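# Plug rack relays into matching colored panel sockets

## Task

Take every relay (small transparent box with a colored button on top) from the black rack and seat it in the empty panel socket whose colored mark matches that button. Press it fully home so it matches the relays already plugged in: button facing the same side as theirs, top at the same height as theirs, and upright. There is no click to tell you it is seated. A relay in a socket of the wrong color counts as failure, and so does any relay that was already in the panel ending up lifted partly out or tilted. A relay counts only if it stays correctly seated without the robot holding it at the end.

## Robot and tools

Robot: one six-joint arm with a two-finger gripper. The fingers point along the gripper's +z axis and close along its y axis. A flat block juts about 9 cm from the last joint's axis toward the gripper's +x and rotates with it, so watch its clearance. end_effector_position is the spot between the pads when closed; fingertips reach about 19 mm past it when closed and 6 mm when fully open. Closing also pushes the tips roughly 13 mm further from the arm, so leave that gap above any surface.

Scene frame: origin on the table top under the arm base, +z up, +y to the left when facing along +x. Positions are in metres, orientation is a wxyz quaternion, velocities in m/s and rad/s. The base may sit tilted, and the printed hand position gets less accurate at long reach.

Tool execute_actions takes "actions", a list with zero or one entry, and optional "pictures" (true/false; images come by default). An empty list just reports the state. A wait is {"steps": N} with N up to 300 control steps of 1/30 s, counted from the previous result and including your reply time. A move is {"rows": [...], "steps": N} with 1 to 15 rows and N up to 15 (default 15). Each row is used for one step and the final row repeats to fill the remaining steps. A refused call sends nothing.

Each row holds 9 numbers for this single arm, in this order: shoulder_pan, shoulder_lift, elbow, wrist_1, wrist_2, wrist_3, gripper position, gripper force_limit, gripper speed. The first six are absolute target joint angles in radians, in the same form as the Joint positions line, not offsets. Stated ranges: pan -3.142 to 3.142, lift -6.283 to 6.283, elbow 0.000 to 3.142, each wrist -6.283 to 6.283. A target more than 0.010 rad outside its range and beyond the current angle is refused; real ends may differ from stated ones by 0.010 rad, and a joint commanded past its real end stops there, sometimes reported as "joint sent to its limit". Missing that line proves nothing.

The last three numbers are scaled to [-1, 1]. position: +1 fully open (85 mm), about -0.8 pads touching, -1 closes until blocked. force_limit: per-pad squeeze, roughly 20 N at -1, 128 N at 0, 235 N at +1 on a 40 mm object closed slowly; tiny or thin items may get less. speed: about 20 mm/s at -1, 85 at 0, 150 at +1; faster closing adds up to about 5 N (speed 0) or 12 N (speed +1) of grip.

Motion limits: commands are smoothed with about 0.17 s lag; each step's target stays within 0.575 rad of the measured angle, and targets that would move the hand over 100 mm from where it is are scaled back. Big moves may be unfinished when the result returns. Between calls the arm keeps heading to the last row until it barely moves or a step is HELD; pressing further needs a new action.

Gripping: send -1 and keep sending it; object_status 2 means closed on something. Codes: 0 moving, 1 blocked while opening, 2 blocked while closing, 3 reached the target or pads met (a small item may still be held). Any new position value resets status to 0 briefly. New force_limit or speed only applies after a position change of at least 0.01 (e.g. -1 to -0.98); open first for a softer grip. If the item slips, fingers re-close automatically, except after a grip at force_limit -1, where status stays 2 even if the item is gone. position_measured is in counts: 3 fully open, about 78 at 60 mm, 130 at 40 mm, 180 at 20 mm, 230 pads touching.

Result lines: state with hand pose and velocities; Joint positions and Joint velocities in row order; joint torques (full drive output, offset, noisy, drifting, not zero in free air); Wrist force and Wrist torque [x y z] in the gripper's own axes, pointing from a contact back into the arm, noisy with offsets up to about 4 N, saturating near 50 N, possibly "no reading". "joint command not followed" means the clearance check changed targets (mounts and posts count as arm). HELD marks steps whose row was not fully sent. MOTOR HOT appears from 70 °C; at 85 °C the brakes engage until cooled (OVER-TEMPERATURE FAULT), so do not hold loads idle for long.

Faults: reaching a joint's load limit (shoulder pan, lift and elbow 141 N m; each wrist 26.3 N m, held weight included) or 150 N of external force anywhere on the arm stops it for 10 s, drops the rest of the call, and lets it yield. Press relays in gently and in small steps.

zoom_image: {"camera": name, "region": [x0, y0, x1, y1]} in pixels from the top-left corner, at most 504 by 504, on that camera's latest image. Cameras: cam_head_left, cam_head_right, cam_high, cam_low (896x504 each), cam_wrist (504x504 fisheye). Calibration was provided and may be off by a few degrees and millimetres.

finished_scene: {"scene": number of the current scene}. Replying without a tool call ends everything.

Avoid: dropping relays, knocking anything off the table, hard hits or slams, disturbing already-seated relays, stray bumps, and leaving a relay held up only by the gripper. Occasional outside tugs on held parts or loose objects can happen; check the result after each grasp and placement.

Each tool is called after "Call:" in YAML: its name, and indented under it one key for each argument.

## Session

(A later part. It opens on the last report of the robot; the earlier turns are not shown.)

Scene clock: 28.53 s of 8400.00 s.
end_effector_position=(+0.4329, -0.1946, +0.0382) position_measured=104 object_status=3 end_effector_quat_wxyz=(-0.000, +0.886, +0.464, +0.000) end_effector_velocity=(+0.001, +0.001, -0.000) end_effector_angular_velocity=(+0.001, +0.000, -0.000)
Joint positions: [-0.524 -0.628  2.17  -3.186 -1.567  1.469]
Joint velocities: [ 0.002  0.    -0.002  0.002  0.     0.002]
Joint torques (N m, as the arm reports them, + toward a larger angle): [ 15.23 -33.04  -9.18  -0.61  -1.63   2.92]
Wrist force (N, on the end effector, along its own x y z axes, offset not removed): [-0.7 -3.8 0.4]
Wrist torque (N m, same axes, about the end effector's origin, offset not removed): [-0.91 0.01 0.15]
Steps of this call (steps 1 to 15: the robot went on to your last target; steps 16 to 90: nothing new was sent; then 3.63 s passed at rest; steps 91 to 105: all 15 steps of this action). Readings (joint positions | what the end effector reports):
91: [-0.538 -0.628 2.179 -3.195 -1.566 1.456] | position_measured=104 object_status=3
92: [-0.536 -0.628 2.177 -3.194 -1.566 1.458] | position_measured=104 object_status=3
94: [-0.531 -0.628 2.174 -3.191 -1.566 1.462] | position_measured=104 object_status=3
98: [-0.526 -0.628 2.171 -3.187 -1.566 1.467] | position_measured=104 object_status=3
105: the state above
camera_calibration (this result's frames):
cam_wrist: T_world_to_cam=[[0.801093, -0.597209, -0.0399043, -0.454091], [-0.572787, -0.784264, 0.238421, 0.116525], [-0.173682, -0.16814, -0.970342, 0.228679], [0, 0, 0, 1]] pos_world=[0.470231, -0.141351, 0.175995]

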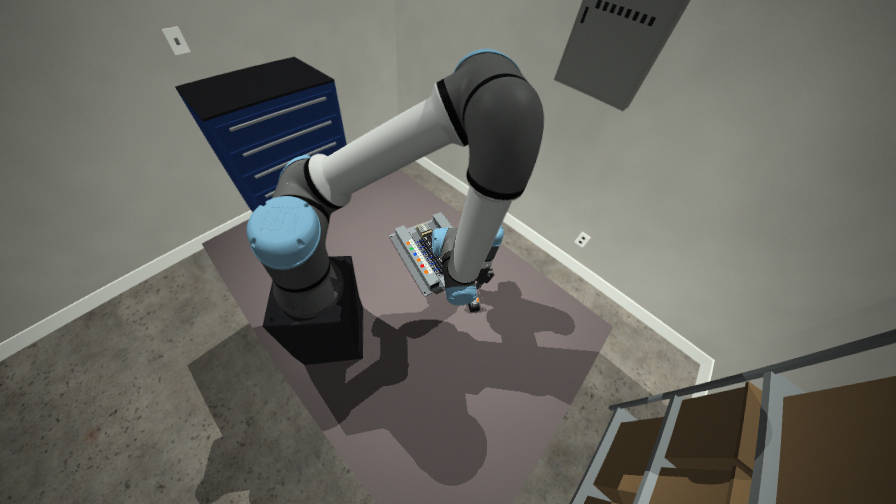

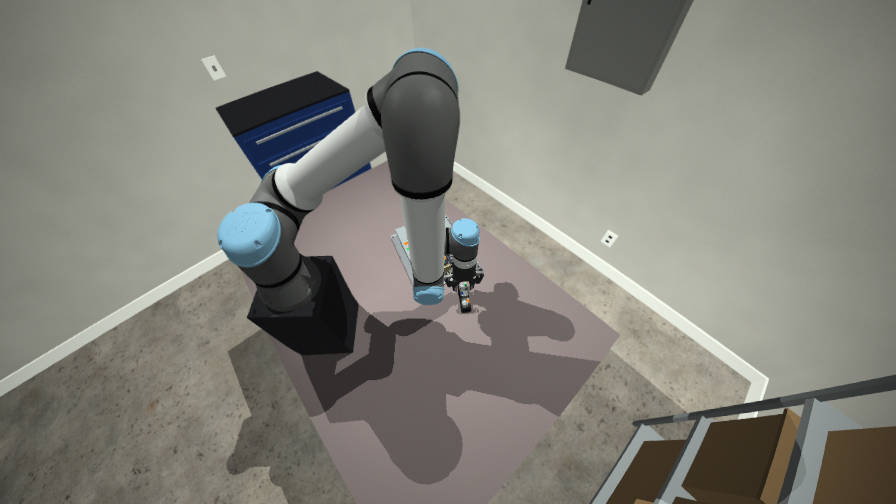

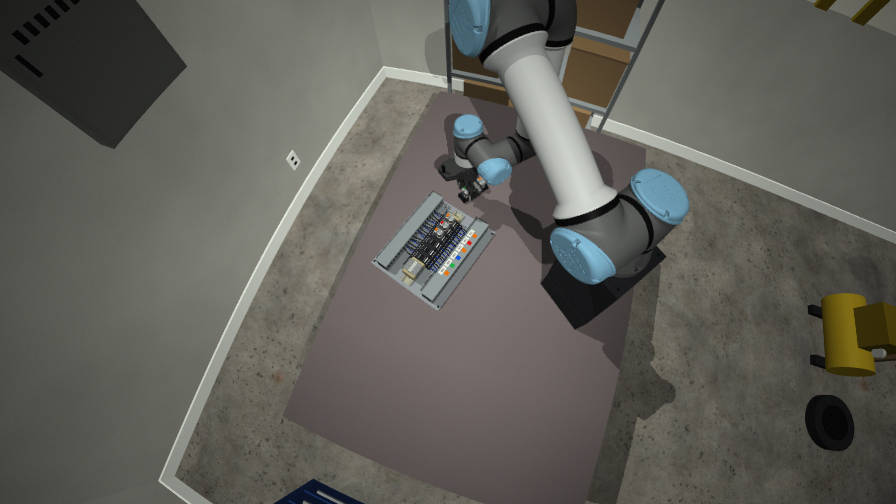

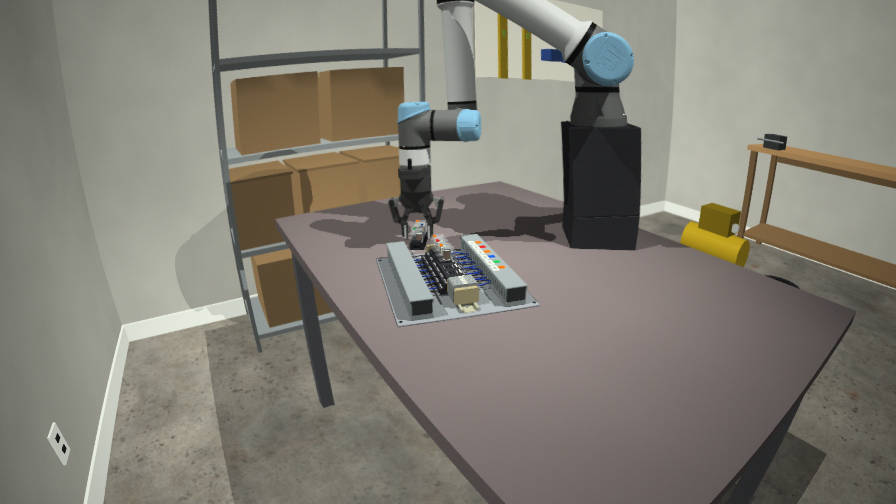

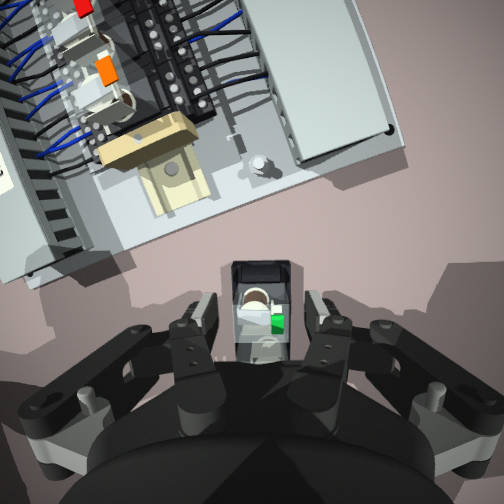

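Call:
execute_actions:
  actions:
    - {"rows":[[-0.524,-0.6285,2.1695,-3.1858,-1.5666,1.469,-1,-0.4,-0.3]]}
  pictures: false

Call:
execute_actions:
  actions:
    - {"steps":8}
  pictures: false

Call:
execute_actions:
  actions:
    - {"rows":[[-0.524,-0.65,2.179,-3.1738,-1.5666,1.469,-1,-0.4,-0.3],[-0.524,-0.65,2.179,-3.1738,-1.5666,1.469,-1,-0.4,-0.3],[-0.524,-0.65,2.179,-3.1738,-1.5666,1.469,-1,-0.4,-0.3],[-0.524,-0.69,2.195,-3.1498,-1.5666,1.469,-1,-0.4,-0.3],[-0.524,-0.69,2.195,-3.1498,-1.5666,1.469,-1,-0.4,-0.3],[-0.524,-0.7635,2.22,-3.1013,-1.5666,1.469,-1,-0.4,-0.3],[-0.524,-0.7635,2.22,-3.1013,-1.5666,1.469,-1,-0.4,-0.3],[-0.524,-0.83,2.24,-3.0548,-1.5666,1.469,-1,-0.4,-0.3],[-0.524,-0.83,2.24,-3.0548,-1.5666,1.469,-1,-0.4,-0.3],[-0.524,-0.91,2.256,-2.9908,-1.5666,1.469,-1,-0.4,-0.3]]}
  pictures: false

Call:
execute_actions:
  actions:
    - {"rows":[[-0.014,-0.88,2.238,-2.9956,-1.6032,1.6504,-1,-0.4,-0.3]]}
  pictures: false

Call:
execute_actions:
  actions:
    - {"steps":15}
  pictures: false

Call:
execute_actions:
  actions:
    - {"rows":[[-0.0164,-0.7412,2.2049,-3.1013,-1.6032,1.6504,-1,-0.4,-0.3]]}
  pictures: false

Call:
execute_actions:
  actions:
    - {"steps":12}

Call:
zoom_image:
  camera: "cam_wrist"
  region: [165, 170, 365, 370]

Scene clock: 41.03 s of 8400.00 s.
end_effector_position=(+0.4330, -0.1946, +0.0382) position_measured=164 object_status=0 end_effector_quat_wxyz=(-0.000, +0.886, +0.464, +0.000) end_effector_velocity=(-0.000, -0.001, +0.001) end_effector_angular_velocity=(-0.003, +0.001, -0.000)
Joint positions: [-0.524 -0.628  2.169 -3.186 -1.567  1.469]
Joint velocities: [-0.    -0.002 -0.     0.001 -0.003 -0.   ]
Joint torques (N m, as the arm reports them, + toward a larger angle): [ 14.13 -37.98  -9.74  -0.73  -1.65   2.83]
Wrist force (N, on the end effector, along its own x y z axes, offset not removed): [0.3 -6.7 -10.9]
Wrist torque (N m, same axes, about the end effector's origin, offset not removed): [-0.98 -0.14 0.17]
Steps of this call (steps 1 to 15: the robot went on to your last target; steps 16 to 90: nothing new was sent; then 9.00 s passed at rest; steps 91 to 105: all 15 steps of this action). Readings (joint positions | what the end effector reports):
91: [-0.524 -0.628 2.169 -3.186 -1.567 1.469] | position_measured=104 object_status=0
92: [-0.524 -0.628 2.169 -3.186 -1.567 1.469] | position_measured=104 object_status=0
94: [-0.524 -0.628 2.169 -3.186 -1.567 1.469] | position_measured=111 object_status=0
98: [-0.524 -0.628 2.169 -3.186 -1.567 1.469] | position_measured=133 object_status=0
105: the state above

Scene clock: 41.30 s of 8400.00 s.
end_effector_position=(+0.4330, -0.1946, +0.0382) position_measured=164 object_status=2 end_effector_quat_wxyz=(-0.000, +0.886, +0.464, +0.000) end_effector_velocity=(-0.001, +0.001, -0.001) end_effector_angular_velocity=(+0.003, +0.003, +0.000)
Joint positions: [-0.524 -0.628  2.169 -3.186 -1.567  1.469]
Joint velocities: [ 0.     0.001  0.     0.003  0.001 -0.   ]
Joint torques (N m, as the arm reports them, + toward a larger angle): [ 14.29 -41.26  -9.21  -0.54  -1.53   2.82]
Wrist force (N, on the end effector, along its own x y z axes, offset not removed): [-0.8 -5.9 -10.0]
Wrist torque (N m, same axes, about the end effector's origin, offset not removed): [-0.98 0.05 0.08]
Steps of this call (steps 1 to 8: the robot went on to your last target). Readings (joint positions | what the end effector reports):
1: [-0.524 -0.628 2.169 -3.186 -1.567 1.469] | position_measured=164 object_status=0
2: [-0.524 -0.628 2.169 -3.186 -1.567 1.469] | position_measured=164 object_status=0
4: [-0.524 -0.628 2.169 -3.186 -1.567 1.469] | position_measured=164 object_status=2
8: the state above

Scene clock: 41.80 s of 8400.00 s.
end_effector_position=(+0.4333, -0.1944, +0.1188) position_measured=164 object_status=2 end_effector_quat_wxyz=(-0.001, +0.886, +0.464, -0.000) end_effector_velocity=(+0.001, -0.001, +0.134) end_effector_angular_velocity=(-0.010, -0.011, -0.000)
Joint positions: [-0.524 -0.865  2.245 -3.024 -1.567  1.469]
Joint velocities: [-0.    -0.396  0.095  0.286 -0.001 -0.   ]
Joint torques (N m, as the arm reports them, + toward a larger angle): [ 13.24 -37.91   2.28  -0.15  -1.32   2.81]
Wrist force (N, on the end effector, along its own x y z axes, offset not removed): [-1.5 -3.9 -1.3]
Wrist torque (N m, same axes, about the end effector's origin, offset not removed): [-0.81 0.20 0.09]
Steps of this call (steps 1 to 15: all 15 steps of this action). Readings (joint positions | what the end effector reports):
1: [-0.524 -0.629 2.170 -3.186 -1.567 1.469] | position_measured=164 object_status=2
2: [-0.524 -0.631 2.171 -3.184 -1.567 1.469] | position_measured=164 object_status=2
4: [-0.524 -0.639 2.174 -3.180 -1.567 1.469] | position_measured=164 object_status=2
8: [-0.524 -0.692 2.196 -3.146 -1.567 1.469] | position_measured=164 object_status=2
15: the state above

Scene clock: 42.30 s of 8400.00 s.
end_effector_position=(+0.4772, +0.0088, +0.1307) position_measured=164 object_status=2 end_effector_quat_wxyz=(-0.000, +0.811, +0.585, -0.000) end_effector_velocity=(-0.000, +0.253, +0.012) end_effector_angular_velocity=(+0.002, -0.011, +0.373)
Joint positions: [-0.075 -0.88   2.239 -2.997 -1.6    1.631]
Joint velocities: [ 0.539  0.    -0.009  0.014 -0.032  0.165]
Joint torques (N m, as the arm reports them, + toward a larger angle): [  6.39 -27.33 -15.71  -0.66  -2.07   3.02]
Wrist force (N, on the end effector, along its own x y z axes, offset not removed): [3.7 -5.1 -1.3]
Wrist torque (N m, same axes, about the end effector's origin, offset not removed): [-1.01 -0.52 0.11]
Steps of this call (steps 1 to 15: all 15 steps of this action). Readings (joint positions | what the end effector reports):
1: [-0.524 -0.876 2.248 -3.015 -1.567 1.469] | position_measured=164 object_status=2
2: [-0.516 -0.880 2.248 -3.012 -1.569 1.476] | position_measured=164 object_status=2
4: [-0.457 -0.880 2.246 -3.009 -1.575 1.504] | position_measured=164 object_status=2
8: [-0.305 -0.880 2.244 -3.004 -1.585 1.555] | position_measured=164 object_status=2
15: the state above

Scene clock: 42.80 s of 8400.00 s.
end_effector_position=(+0.4764, +0.0372, +0.1320) position_measured=164 object_status=2 end_effector_quat_wxyz=(-0.000, +0.798, +0.602, +0.000) end_effector_velocity=(-0.000, +0.003, +0.000) end_effector_angular_velocity=(-0.001, +0.000, +0.005)
Joint positions: [-0.015 -0.88   2.238 -2.996 -1.603  1.65 ]
Joint velocities: [ 0.007 -0.001  0.     0.001 -0.001  0.002]
Joint torques (N m, as the arm reports them, + toward a larger angle): [ 16.24 -27.93 -14.8   -0.45  -1.57   2.97]
Wrist force (N, on the end effector, along its own x y z axes, offset not removed): [1.8 -3.1 0.7]
Wrist torque (N m, same axes, about the end effector's origin, offset not removed): [-0.76 -0.36 0.17]
Steps of this call (steps 1 to 15: the robot went on to your last target). Readings (joint positions | what the end effector reports):
1: [-0.060 -0.880 2.239 -2.997 -1.600 1.636] | position_measured=164 object_status=2
2: [-0.048 -0.880 2.239 -2.997 -1.601 1.640] | position_measured=164 object_status=2
4: [-0.033 -0.880 2.238 -2.996 -1.602 1.645] | position_measured=164 object_status=2
8: [-0.020 -0.880 2.238 -2.996 -1.603 1.649] | position_measured=164 object_status=2
15: the state above

Scene clock: 43.30 s of 8400.00 s.
end_effector_position=(+0.4756, +0.0381, +0.0860) position_measured=164 object_status=2 end_effector_quat_wxyz=(+0.000, +0.799, +0.601, +0.000) end_effector_velocity=(-0.002, -0.001, -0.010) end_effector_angular_velocity=(-0.002, +0.003, -0.001)
Joint positions: [-0.016 -0.745  2.206 -3.099 -1.603  1.65 ]
Joint velocities: [-0.001  0.029 -0.006 -0.021 -0.003  0.   ]
Joint torques (N m, as the arm reports them, + toward a larger angle): [-11.66 -32.83 -11.06  -5.71  -1.55   2.87]
Wrist force (N, on the end effector, along its own x y z axes, offset not removed): [-0.8 -3.6 -0.6]
Wrist torque (N m, same axes, about the end effector's origin, offset not removed): [-0.81 -0.02 0.16]
Steps of this call (steps 1 to 15: all 15 steps of this action). Readings (joint positions | what the end effector reports):
1: [-0.015 -0.880 2.238 -2.996 -1.603 1.650] | position_measured=164 object_status=2
2: [-0.015 -0.873 2.234 -3.002 -1.603 1.650] | position_measured=164 object_status=2
4: [-0.015 -0.827 2.222 -3.039 -1.603 1.650] | position_measured=164 object_status=2
8: [-0.016 -0.768 2.210 -3.082 -1.603 1.650] | position_measured=164 object_status=2
15: the state above

Scene clock: 43.70 s of 8400.00 s.
end_effector_position=(+0.4754, +0.0382, +0.0848) position_measured=164 object_status=2 end_effector_quat_wxyz=(-0.000, +0.799, +0.601, +0.000) end_effector_velocity=(+0.000, -0.001, +0.000) end_effector_angular_velocity=(-0.002, -0.001, -0.001)
Joint positions: [-0.016 -0.741  2.205 -3.101 -1.603  1.65 ]
Joint velocities: [-0.001 -0.    -0.    -0.001 -0.002 -0.   ]
Joint torques (N m, as the arm reports them, + toward a larger angle): [-10.72 -29.19 -11.55  -5.8   -1.54   2.84]
Wrist force (N, on the end effector, along its own x y z axes, offset not removed): [1.2 -3.7 0.3]
Wrist torque (N m, same axes, about the end effector's origin, offset not removed): [-0.86 -0.38 0.09]
Steps of this call (steps 1 to 12: the robot went on to your last target). Readings (joint positions | what the end effector reports):
1: [-0.016 -0.744 2.205 -3.099 -1.603 1.650] | position_measured=164 object_status=2
2: [-0.016 -0.743 2.205 -3.100 -1.603 1.650] | position_measured=164 object_status=2
4: [-0.016 -0.742 2.205 -3.101 -1.603 1.650] | position_measured=164 object_status=2
8: [-0.016 -0.742 2.205 -3.101 -1.603 1.650] | position_measured=164 object_status=2
12: the state above
camera_calibration (this result's frames):
cam_wrist: T_world_to_cam=[[0.949847, -0.310181, -0.0397222, -0.428955], [-0.292447, -0.926077, 0.238445, 0.184458], [-0.110747, -0.21487, -0.970343, 0.292301], [0, 0, 0, 1]] pos_world=[0.493757, 0.100575, 0.22261]

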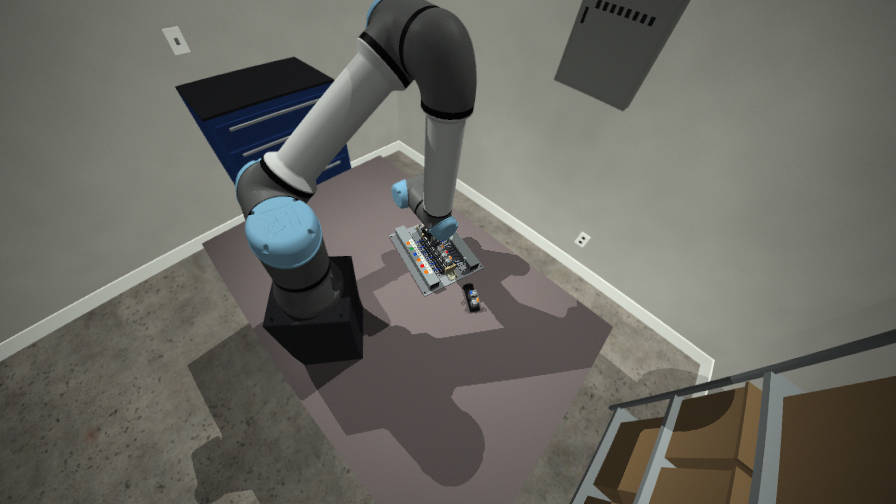

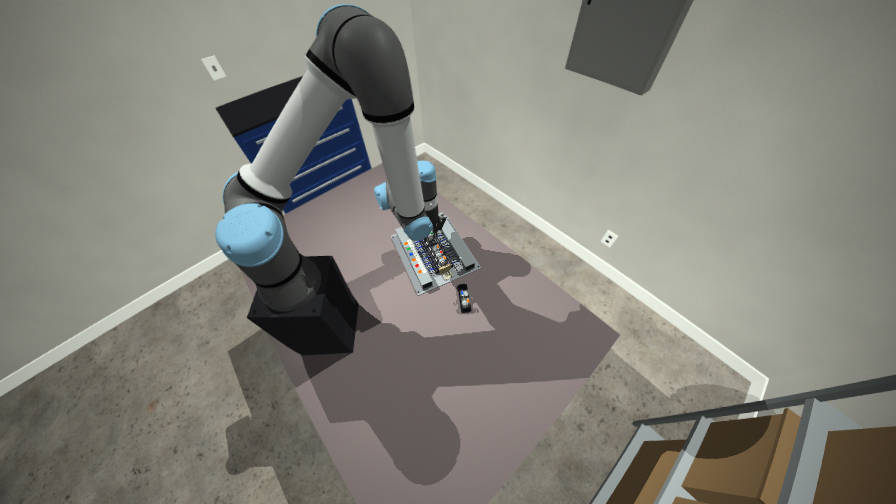

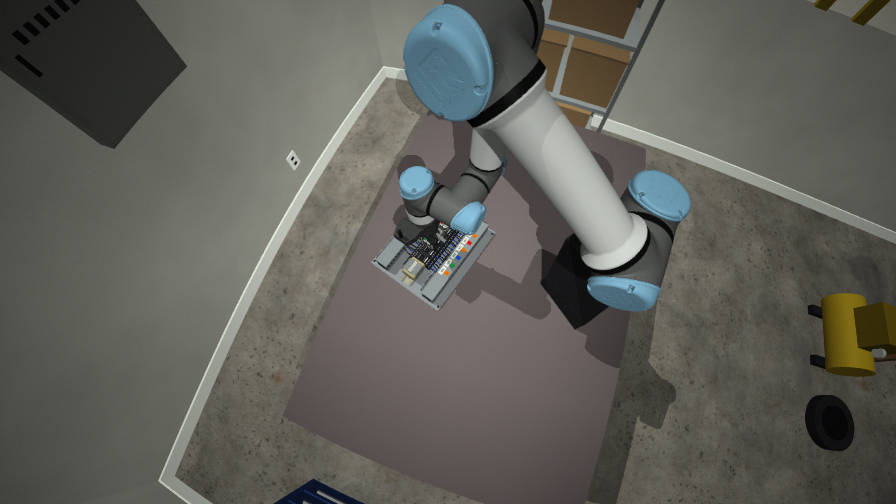

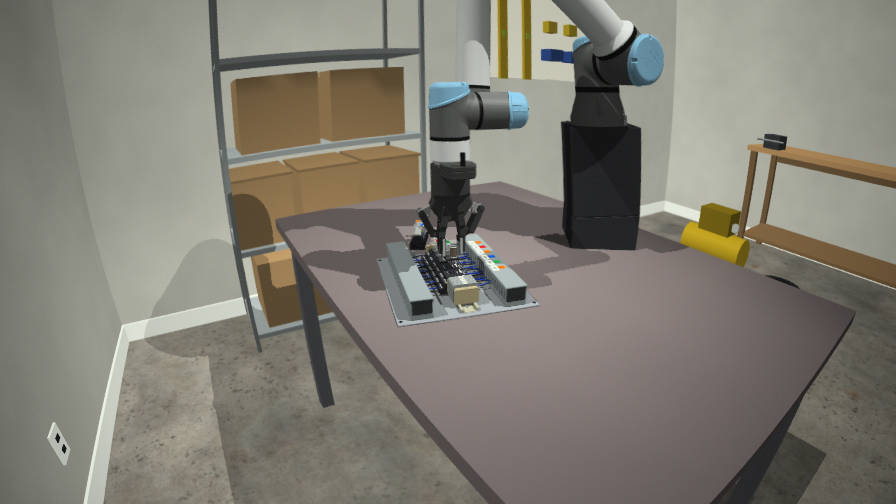

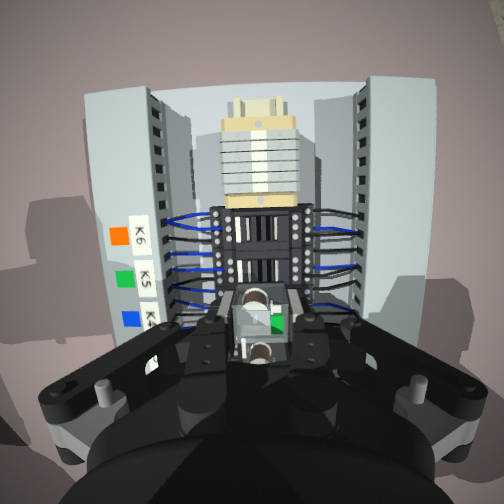

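Region (165, 170, 365, 370) of cam_wrist's 504x504 image, scaled by 2.520, with more detail than that image has.

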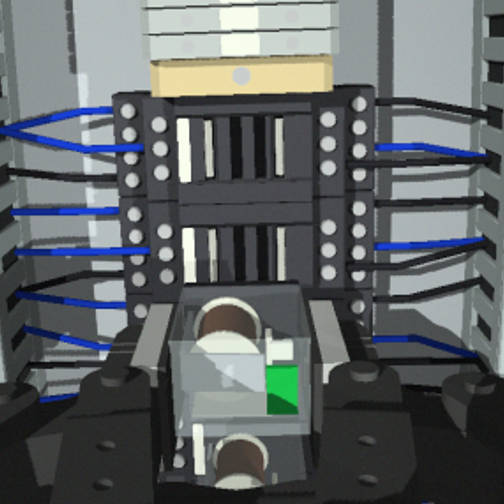

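Call:
execute_actions:
  actions:
    - {"rows":[[0.0045,-0.7396,2.1911,-3.0884,-1.6046,1.6713,-1,-0.4,-0.3]]}
  pictures: false

Call:
execute_actions:
  actions:
    - {"steps":8}

Call:
zoom_image:
  camera: "cam_wrist"
  region: [165, 170, 365, 370]

Scene clock: 52.13 s of 8400.00 s.
end_effector_position=(+0.4795, +0.0469, +0.0849) position_measured=164 object_status=2 end_effector_quat_wxyz=(-0.000, +0.799, +0.601, +0.000) end_effector_velocity=(+0.000, +0.002, -0.000) end_effector_angular_velocity=(+0.001, +0.001, +0.001)
Joint positions: [ 0.004 -0.74   2.191 -3.089 -1.605  1.671]
Joint velocities: [ 0.004  0.001 -0.002  0.002  0.001  0.004]
Joint torques (N m, as the arm reports them, + toward a larger angle): [ 16.92 -31.18 -12.02  -0.56  -1.48   2.53]
Wrist force (N, on the end effector, along its own x y z axes, offset not removed): [-0.1 -5.6 0.8]
Wrist torque (N m, same axes, about the end effector's origin, offset not removed): [-1.20 -0.02 0.19]
Steps of this call (steps 1 to 15: the robot went on to your last target; steps 16 to 90: nothing new was sent; then 4.93 s passed at rest; steps 91 to 105: all 15 steps of this action). Readings (joint positions | what the end effector reports):
91: [-0.016 -0.741 2.205 -3.101 -1.603 1.651] | position_measured=164 object_status=2
92: [-0.014 -0.741 2.203 -3.100 -1.603 1.653] | position_measured=164 object_status=2
94: [-0.006 -0.740 2.198 -3.095 -1.604 1.661] | position_measured=164 object_status=2
98: [0.001 -0.740 2.193 -3.090 -1.604 1.668] | position_measured=164 object_status=2
105: the state above

Scene clock: 52.40 s of 8400.00 s.
end_effector_position=(+0.4796, +0.0471, +0.0849) position_measured=164 object_status=2 end_effector_quat_wxyz=(-0.000, +0.799, +0.601, +0.000) end_effector_velocity=(+0.000, +0.000, +0.000) end_effector_angular_velocity=(-0.001, -0.001, +0.000)
Joint positions: [ 0.004 -0.74   2.191 -3.088 -1.605  1.671]
Joint velocities: [ 0.001 -0.    -0.    -0.    -0.001  0.   ]
Joint torques (N m, as the arm reports them, + toward a larger angle): [ 16.46 -30.19 -11.42  -0.52  -1.51   2.86]
Wrist force (N, on the end effector, along its own x y z axes, offset not removed): [-0.7 -3.6 -0.8]
Wrist torque (N m, same axes, about the end effector's origin, offset not removed): [-0.81 -0.05 0.19]
Steps of this call (steps 1 to 8: the robot went on to your last target). Readings (joint positions | what the end effector reports):
1: [0.004 -0.740 2.191 -3.089 -1.605 1.671] | position_measured=164 object_status=2
2: [0.004 -0.740 2.191 -3.089 -1.605 1.671] | position_measured=164 object_status=2
4: [0.004 -0.740 2.191 -3.088 -1.605 1.671] | position_measured=164 object_status=2
8: the state above
camera_calibration (this result's frames):
cam_wrist: T_world_to_cam=[[0.949833, -0.31022, -0.0397496, -0.430133], [-0.292478, -0.926063, 0.238461, 0.193922], [-0.110786, -0.214872, -0.970338, 0.294778], [0, 0, 0, 1]] pos_world=[0.49793, 0.109488, 0.222694]

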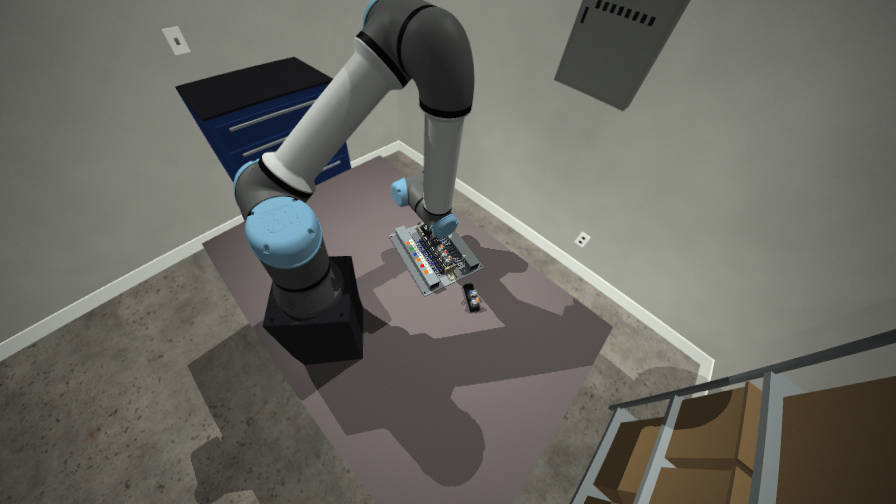

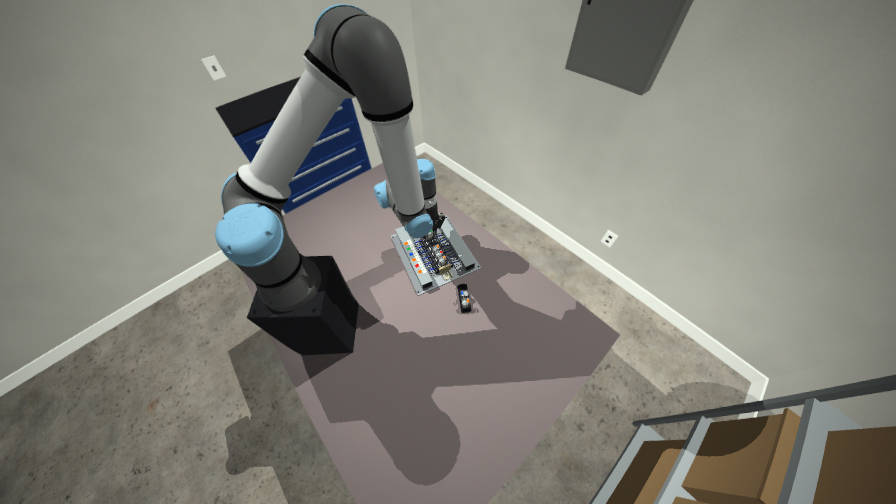

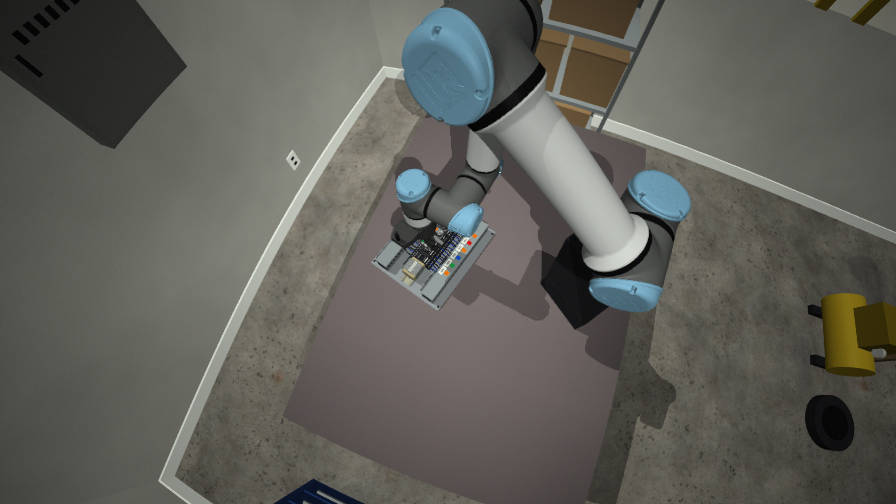

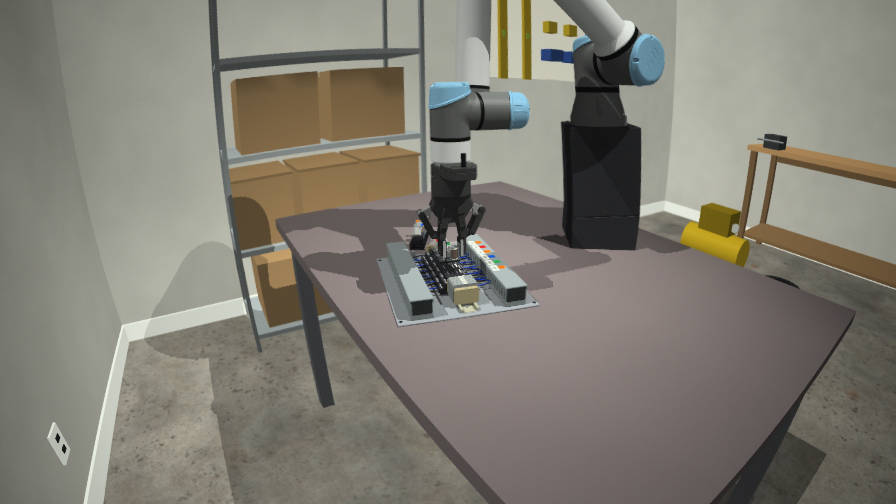

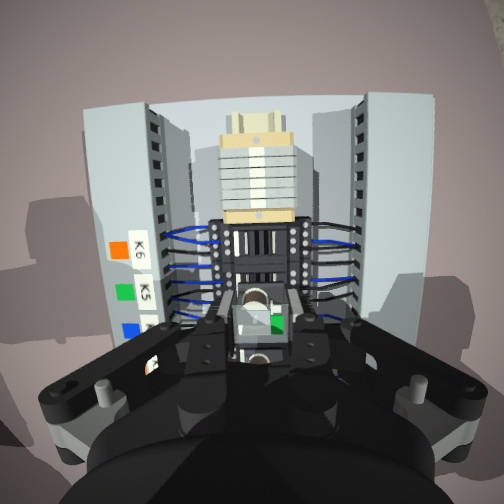

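Region (165, 170, 365, 370) of cam_wrist's 504x504 image, scaled by 2.520, with more detail than that image has.

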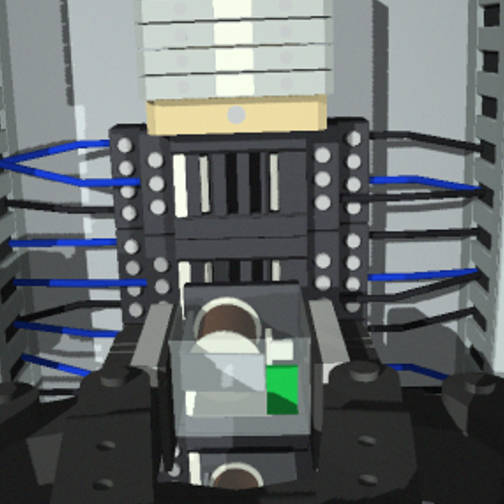

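Call:
execute_actions:
  actions:
    - {"rows":[[0.0032,-0.6845,2.1721,-3.1245,-1.6046,1.6713,-1,-0.4,-0.3]],"steps":15}

Call:
zoom_image:
  camera: "cam_wrist"
  region: [165,170,365,370]

Scene clock: 65.83 s of 8400.00 s.
end_effector_position=(+0.4797, +0.0471, +0.0661) position_measured=164 object_status=2 end_effector_quat_wxyz=(-0.000, +0.799, +0.601, -0.000) end_effector_velocity=(-0.001, +0.001, -0.004) end_effector_angular_velocity=(+0.002, +0.002, +0.000)
Joint positions: [ 0.003 -0.686  2.172 -3.124 -1.605  1.671]
Joint velocities: [ 0.     0.011 -0.004 -0.005  0.001  0.   ]
Joint torques (N m, as the arm reports them, + toward a larger angle): [-11.14 -32.67 -10.61  -5.37  -1.3    2.86]
Wrist force (N, on the end effector, along its own x y z axes, offset not removed): [2.2 -3.3 0.0]
Wrist torque (N m, same axes, about the end effector's origin, offset not removed): [-0.83 -0.42 0.03]
Steps of this call (steps 1 to 15: the robot went on to your last target; steps 16 to 90: nothing new was sent; then 9.93 s passed at rest; steps 91 to 105: all 15 steps of this action). Readings (joint positions | what the end effector reports):
91: [0.005 -0.739 2.191 -3.088 -1.605 1.671] | position_measured=164 object_status=2
92: [0.004 -0.734 2.188 -3.093 -1.605 1.671] | position_measured=164 object_status=2
94: [0.004 -0.714 2.182 -3.106 -1.605 1.671] | position_measured=164 object_status=2
98: [0.004 -0.694 2.175 -3.119 -1.605 1.671] | position_measured=164 object_status=2
105: the state above
camera_calibration (this result's frames):
cam_wrist: T_world_to_cam=[[0.949452, -0.31139, -0.0397188, -0.430773], [-0.293616, -0.925683, 0.238539, 0.199008], [-0.111046, -0.214819, -0.97032, 0.276689], [0, 0, 0, 1]] pos_world=[0.498155, 0.109518, 0.203896]

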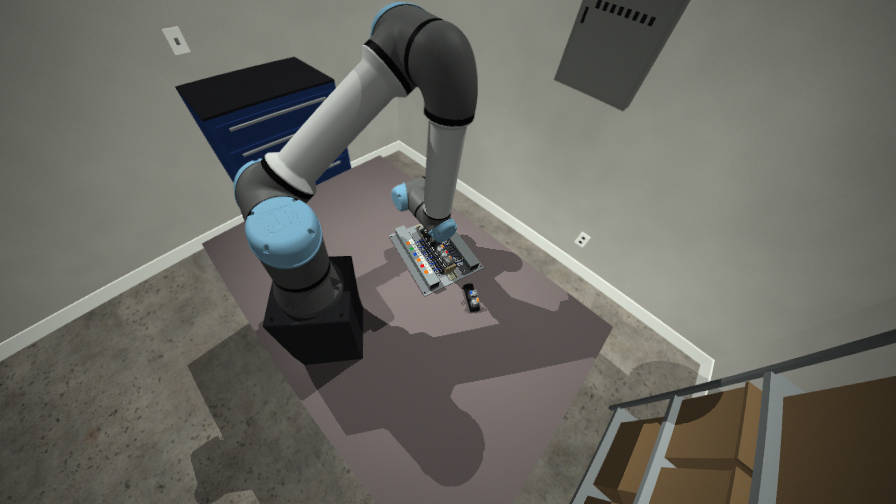

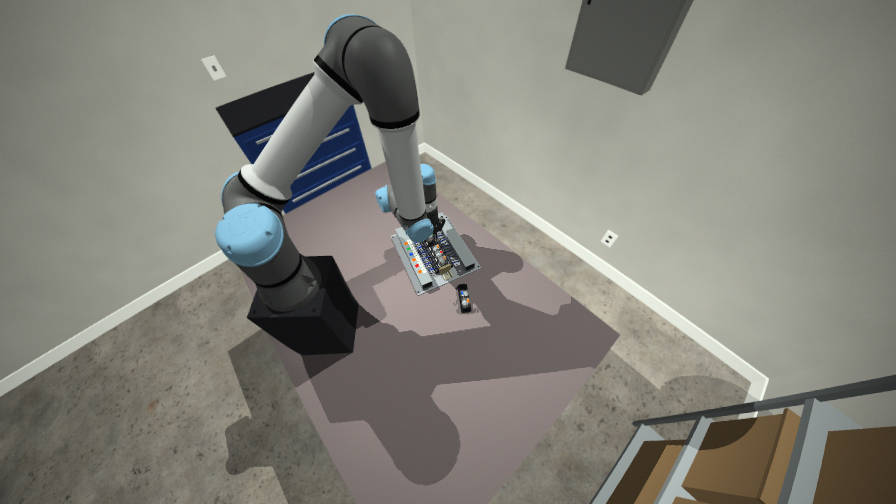

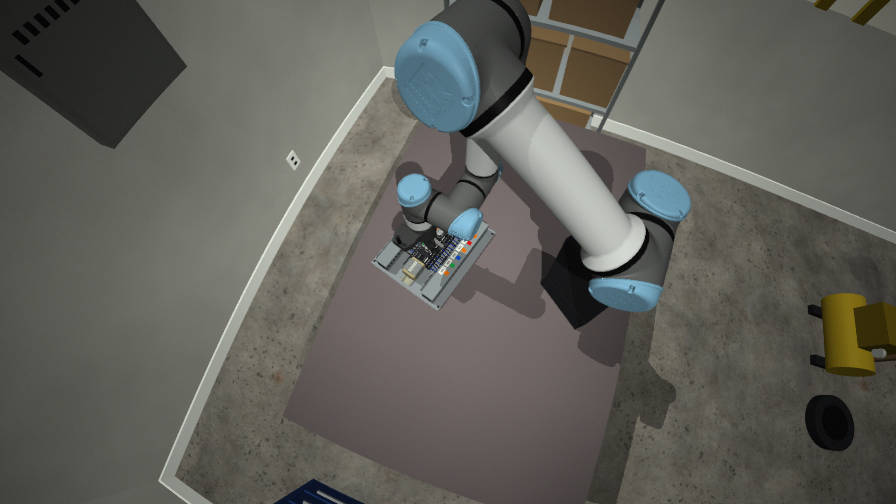

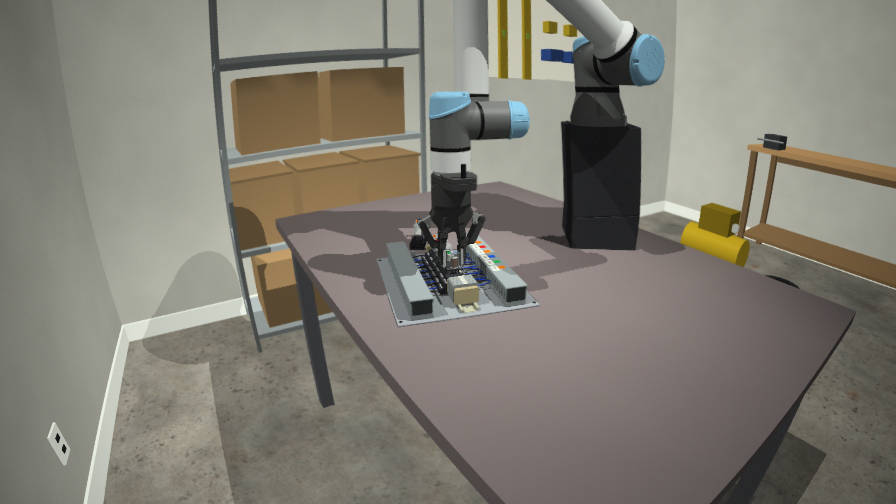

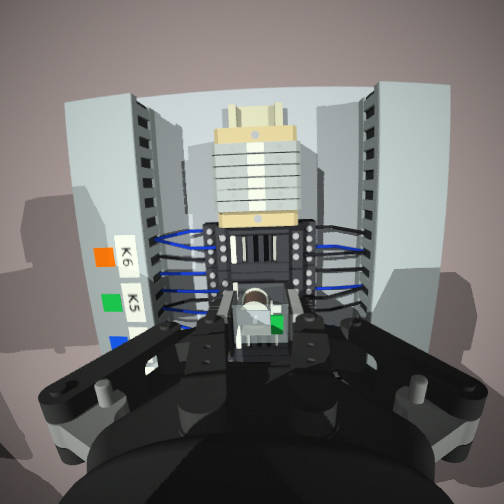

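Region (165, 170, 365, 370) of cam_wrist's 504x504 image, scaled by 2.520, with more detail than that image has.

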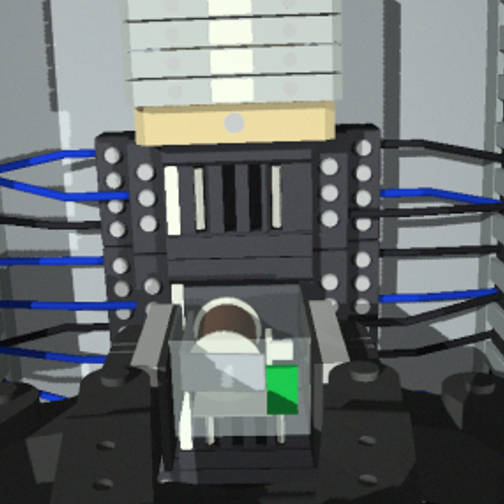

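Call:
execute_actions:
  actions:
    - {"rows":[[0.004,-0.6729,2.1681,-3.1321,-1.6046,1.672,-1,-0.4,-0.3]],"steps":15}
  pictures: false

Call:
execute_actions:
  actions:
    - {"rows":[[0.0038,-0.6665,2.1659,-3.1363,-1.6046,1.672,-1,-0.4,-0.3]],"steps":15}
  pictures: false

Scene clock: 71.47 s of 8400.00 s.
end_effector_position=(+0.4796, +0.0476, +0.0618) position_measured=164 object_status=2 end_effector_quat_wxyz=(-0.000, +0.799, +0.601, -0.000) end_effector_velocity=(+0.001, +0.000, -0.000) end_effector_angular_velocity=(-0.000, -0.001, +0.000)
Joint positions: [ 0.004 -0.673  2.168 -3.132 -1.605  1.672]
Joint velocities: [ 0.001  0.001 -0.001  0.    -0.     0.   ]
Joint torques (N m, as the arm reports them, + toward a larger angle): [ 22.03 -17.9  -12.77  -4.39   4.44   2.93]
Wrist force (N, on the end effector, along its own x y z axes, offset not removed): [-15.1 -10.7 -35.2]
Wrist torque (N m, same axes, about the end effector's origin, offset not removed): [-0.73 -0.47 0.12]
Steps of this call (steps 1 to 15: the robot went on to your last target; steps 16 to 90: nothing new was sent; then 2.13 s passed at rest; steps 91 to 105: all 15 steps of this action). Readings (joint positions | what the end effector reports):
91: [0.003 -0.684 2.172 -3.125 -1.605 1.671] | position_measured=164 object_status=2
92: [0.003 -0.683 2.171 -3.126 -1.605 1.671] | position_measured=164 object_status=2
94: [0.003 -0.679 2.170 -3.128 -1.605 1.672] | position_measured=164 object_status=2
98: [0.004 -0.675 2.169 -3.131 -1.605 1.672] | position_measured=164 object_status=2
105: the state above

Scene clock: 71.97 s of 8400.00 s.
end_effector_position=(+0.4795, +0.0477, +0.0595) position_measured=164 object_status=2 end_effector_quat_wxyz=(-0.000, +0.799, +0.601, +0.000) end_effector_velocity=(+0.000, +0.000, -0.000) end_effector_angular_velocity=(+0.000, -0.002, +0.001)
Joint positions: [ 0.004 -0.667  2.166 -3.136 -1.605  1.672]
Joint velocities: [ 0.001  0.001 -0.    -0.003  0.001 -0.   ]
Joint torques (N m, as the arm reports them, + toward a larger angle): [  3.66 -15.44  -7.59  -2.43   5.57   2.88]
Wrist force (N, on the end effector, along its own x y z axes, offset not removed): [-12.5 -4.8 -34.8]
Wrist torque (N m, same axes, about the end effector's origin, offset not removed): [-1.02 -0.46 0.17]
Steps of this call (steps 1 to 15: all 15 steps of this action). Readings (joint positions | what the end effector reports):
1: [0.004 -0.673 2.168 -3.132 -1.605 1.672] | position_measured=164 object_status=2
2: [0.004 -0.672 2.168 -3.133 -1.605 1.672] | position_measured=164 object_status=2
4: [0.004 -0.670 2.167 -3.134 -1.605 1.672] | position_measured=164 object_status=2
8: [0.004 -0.668 2.166 -3.136 -1.605 1.672] | position_measured=164 object_status=2
15: the state above


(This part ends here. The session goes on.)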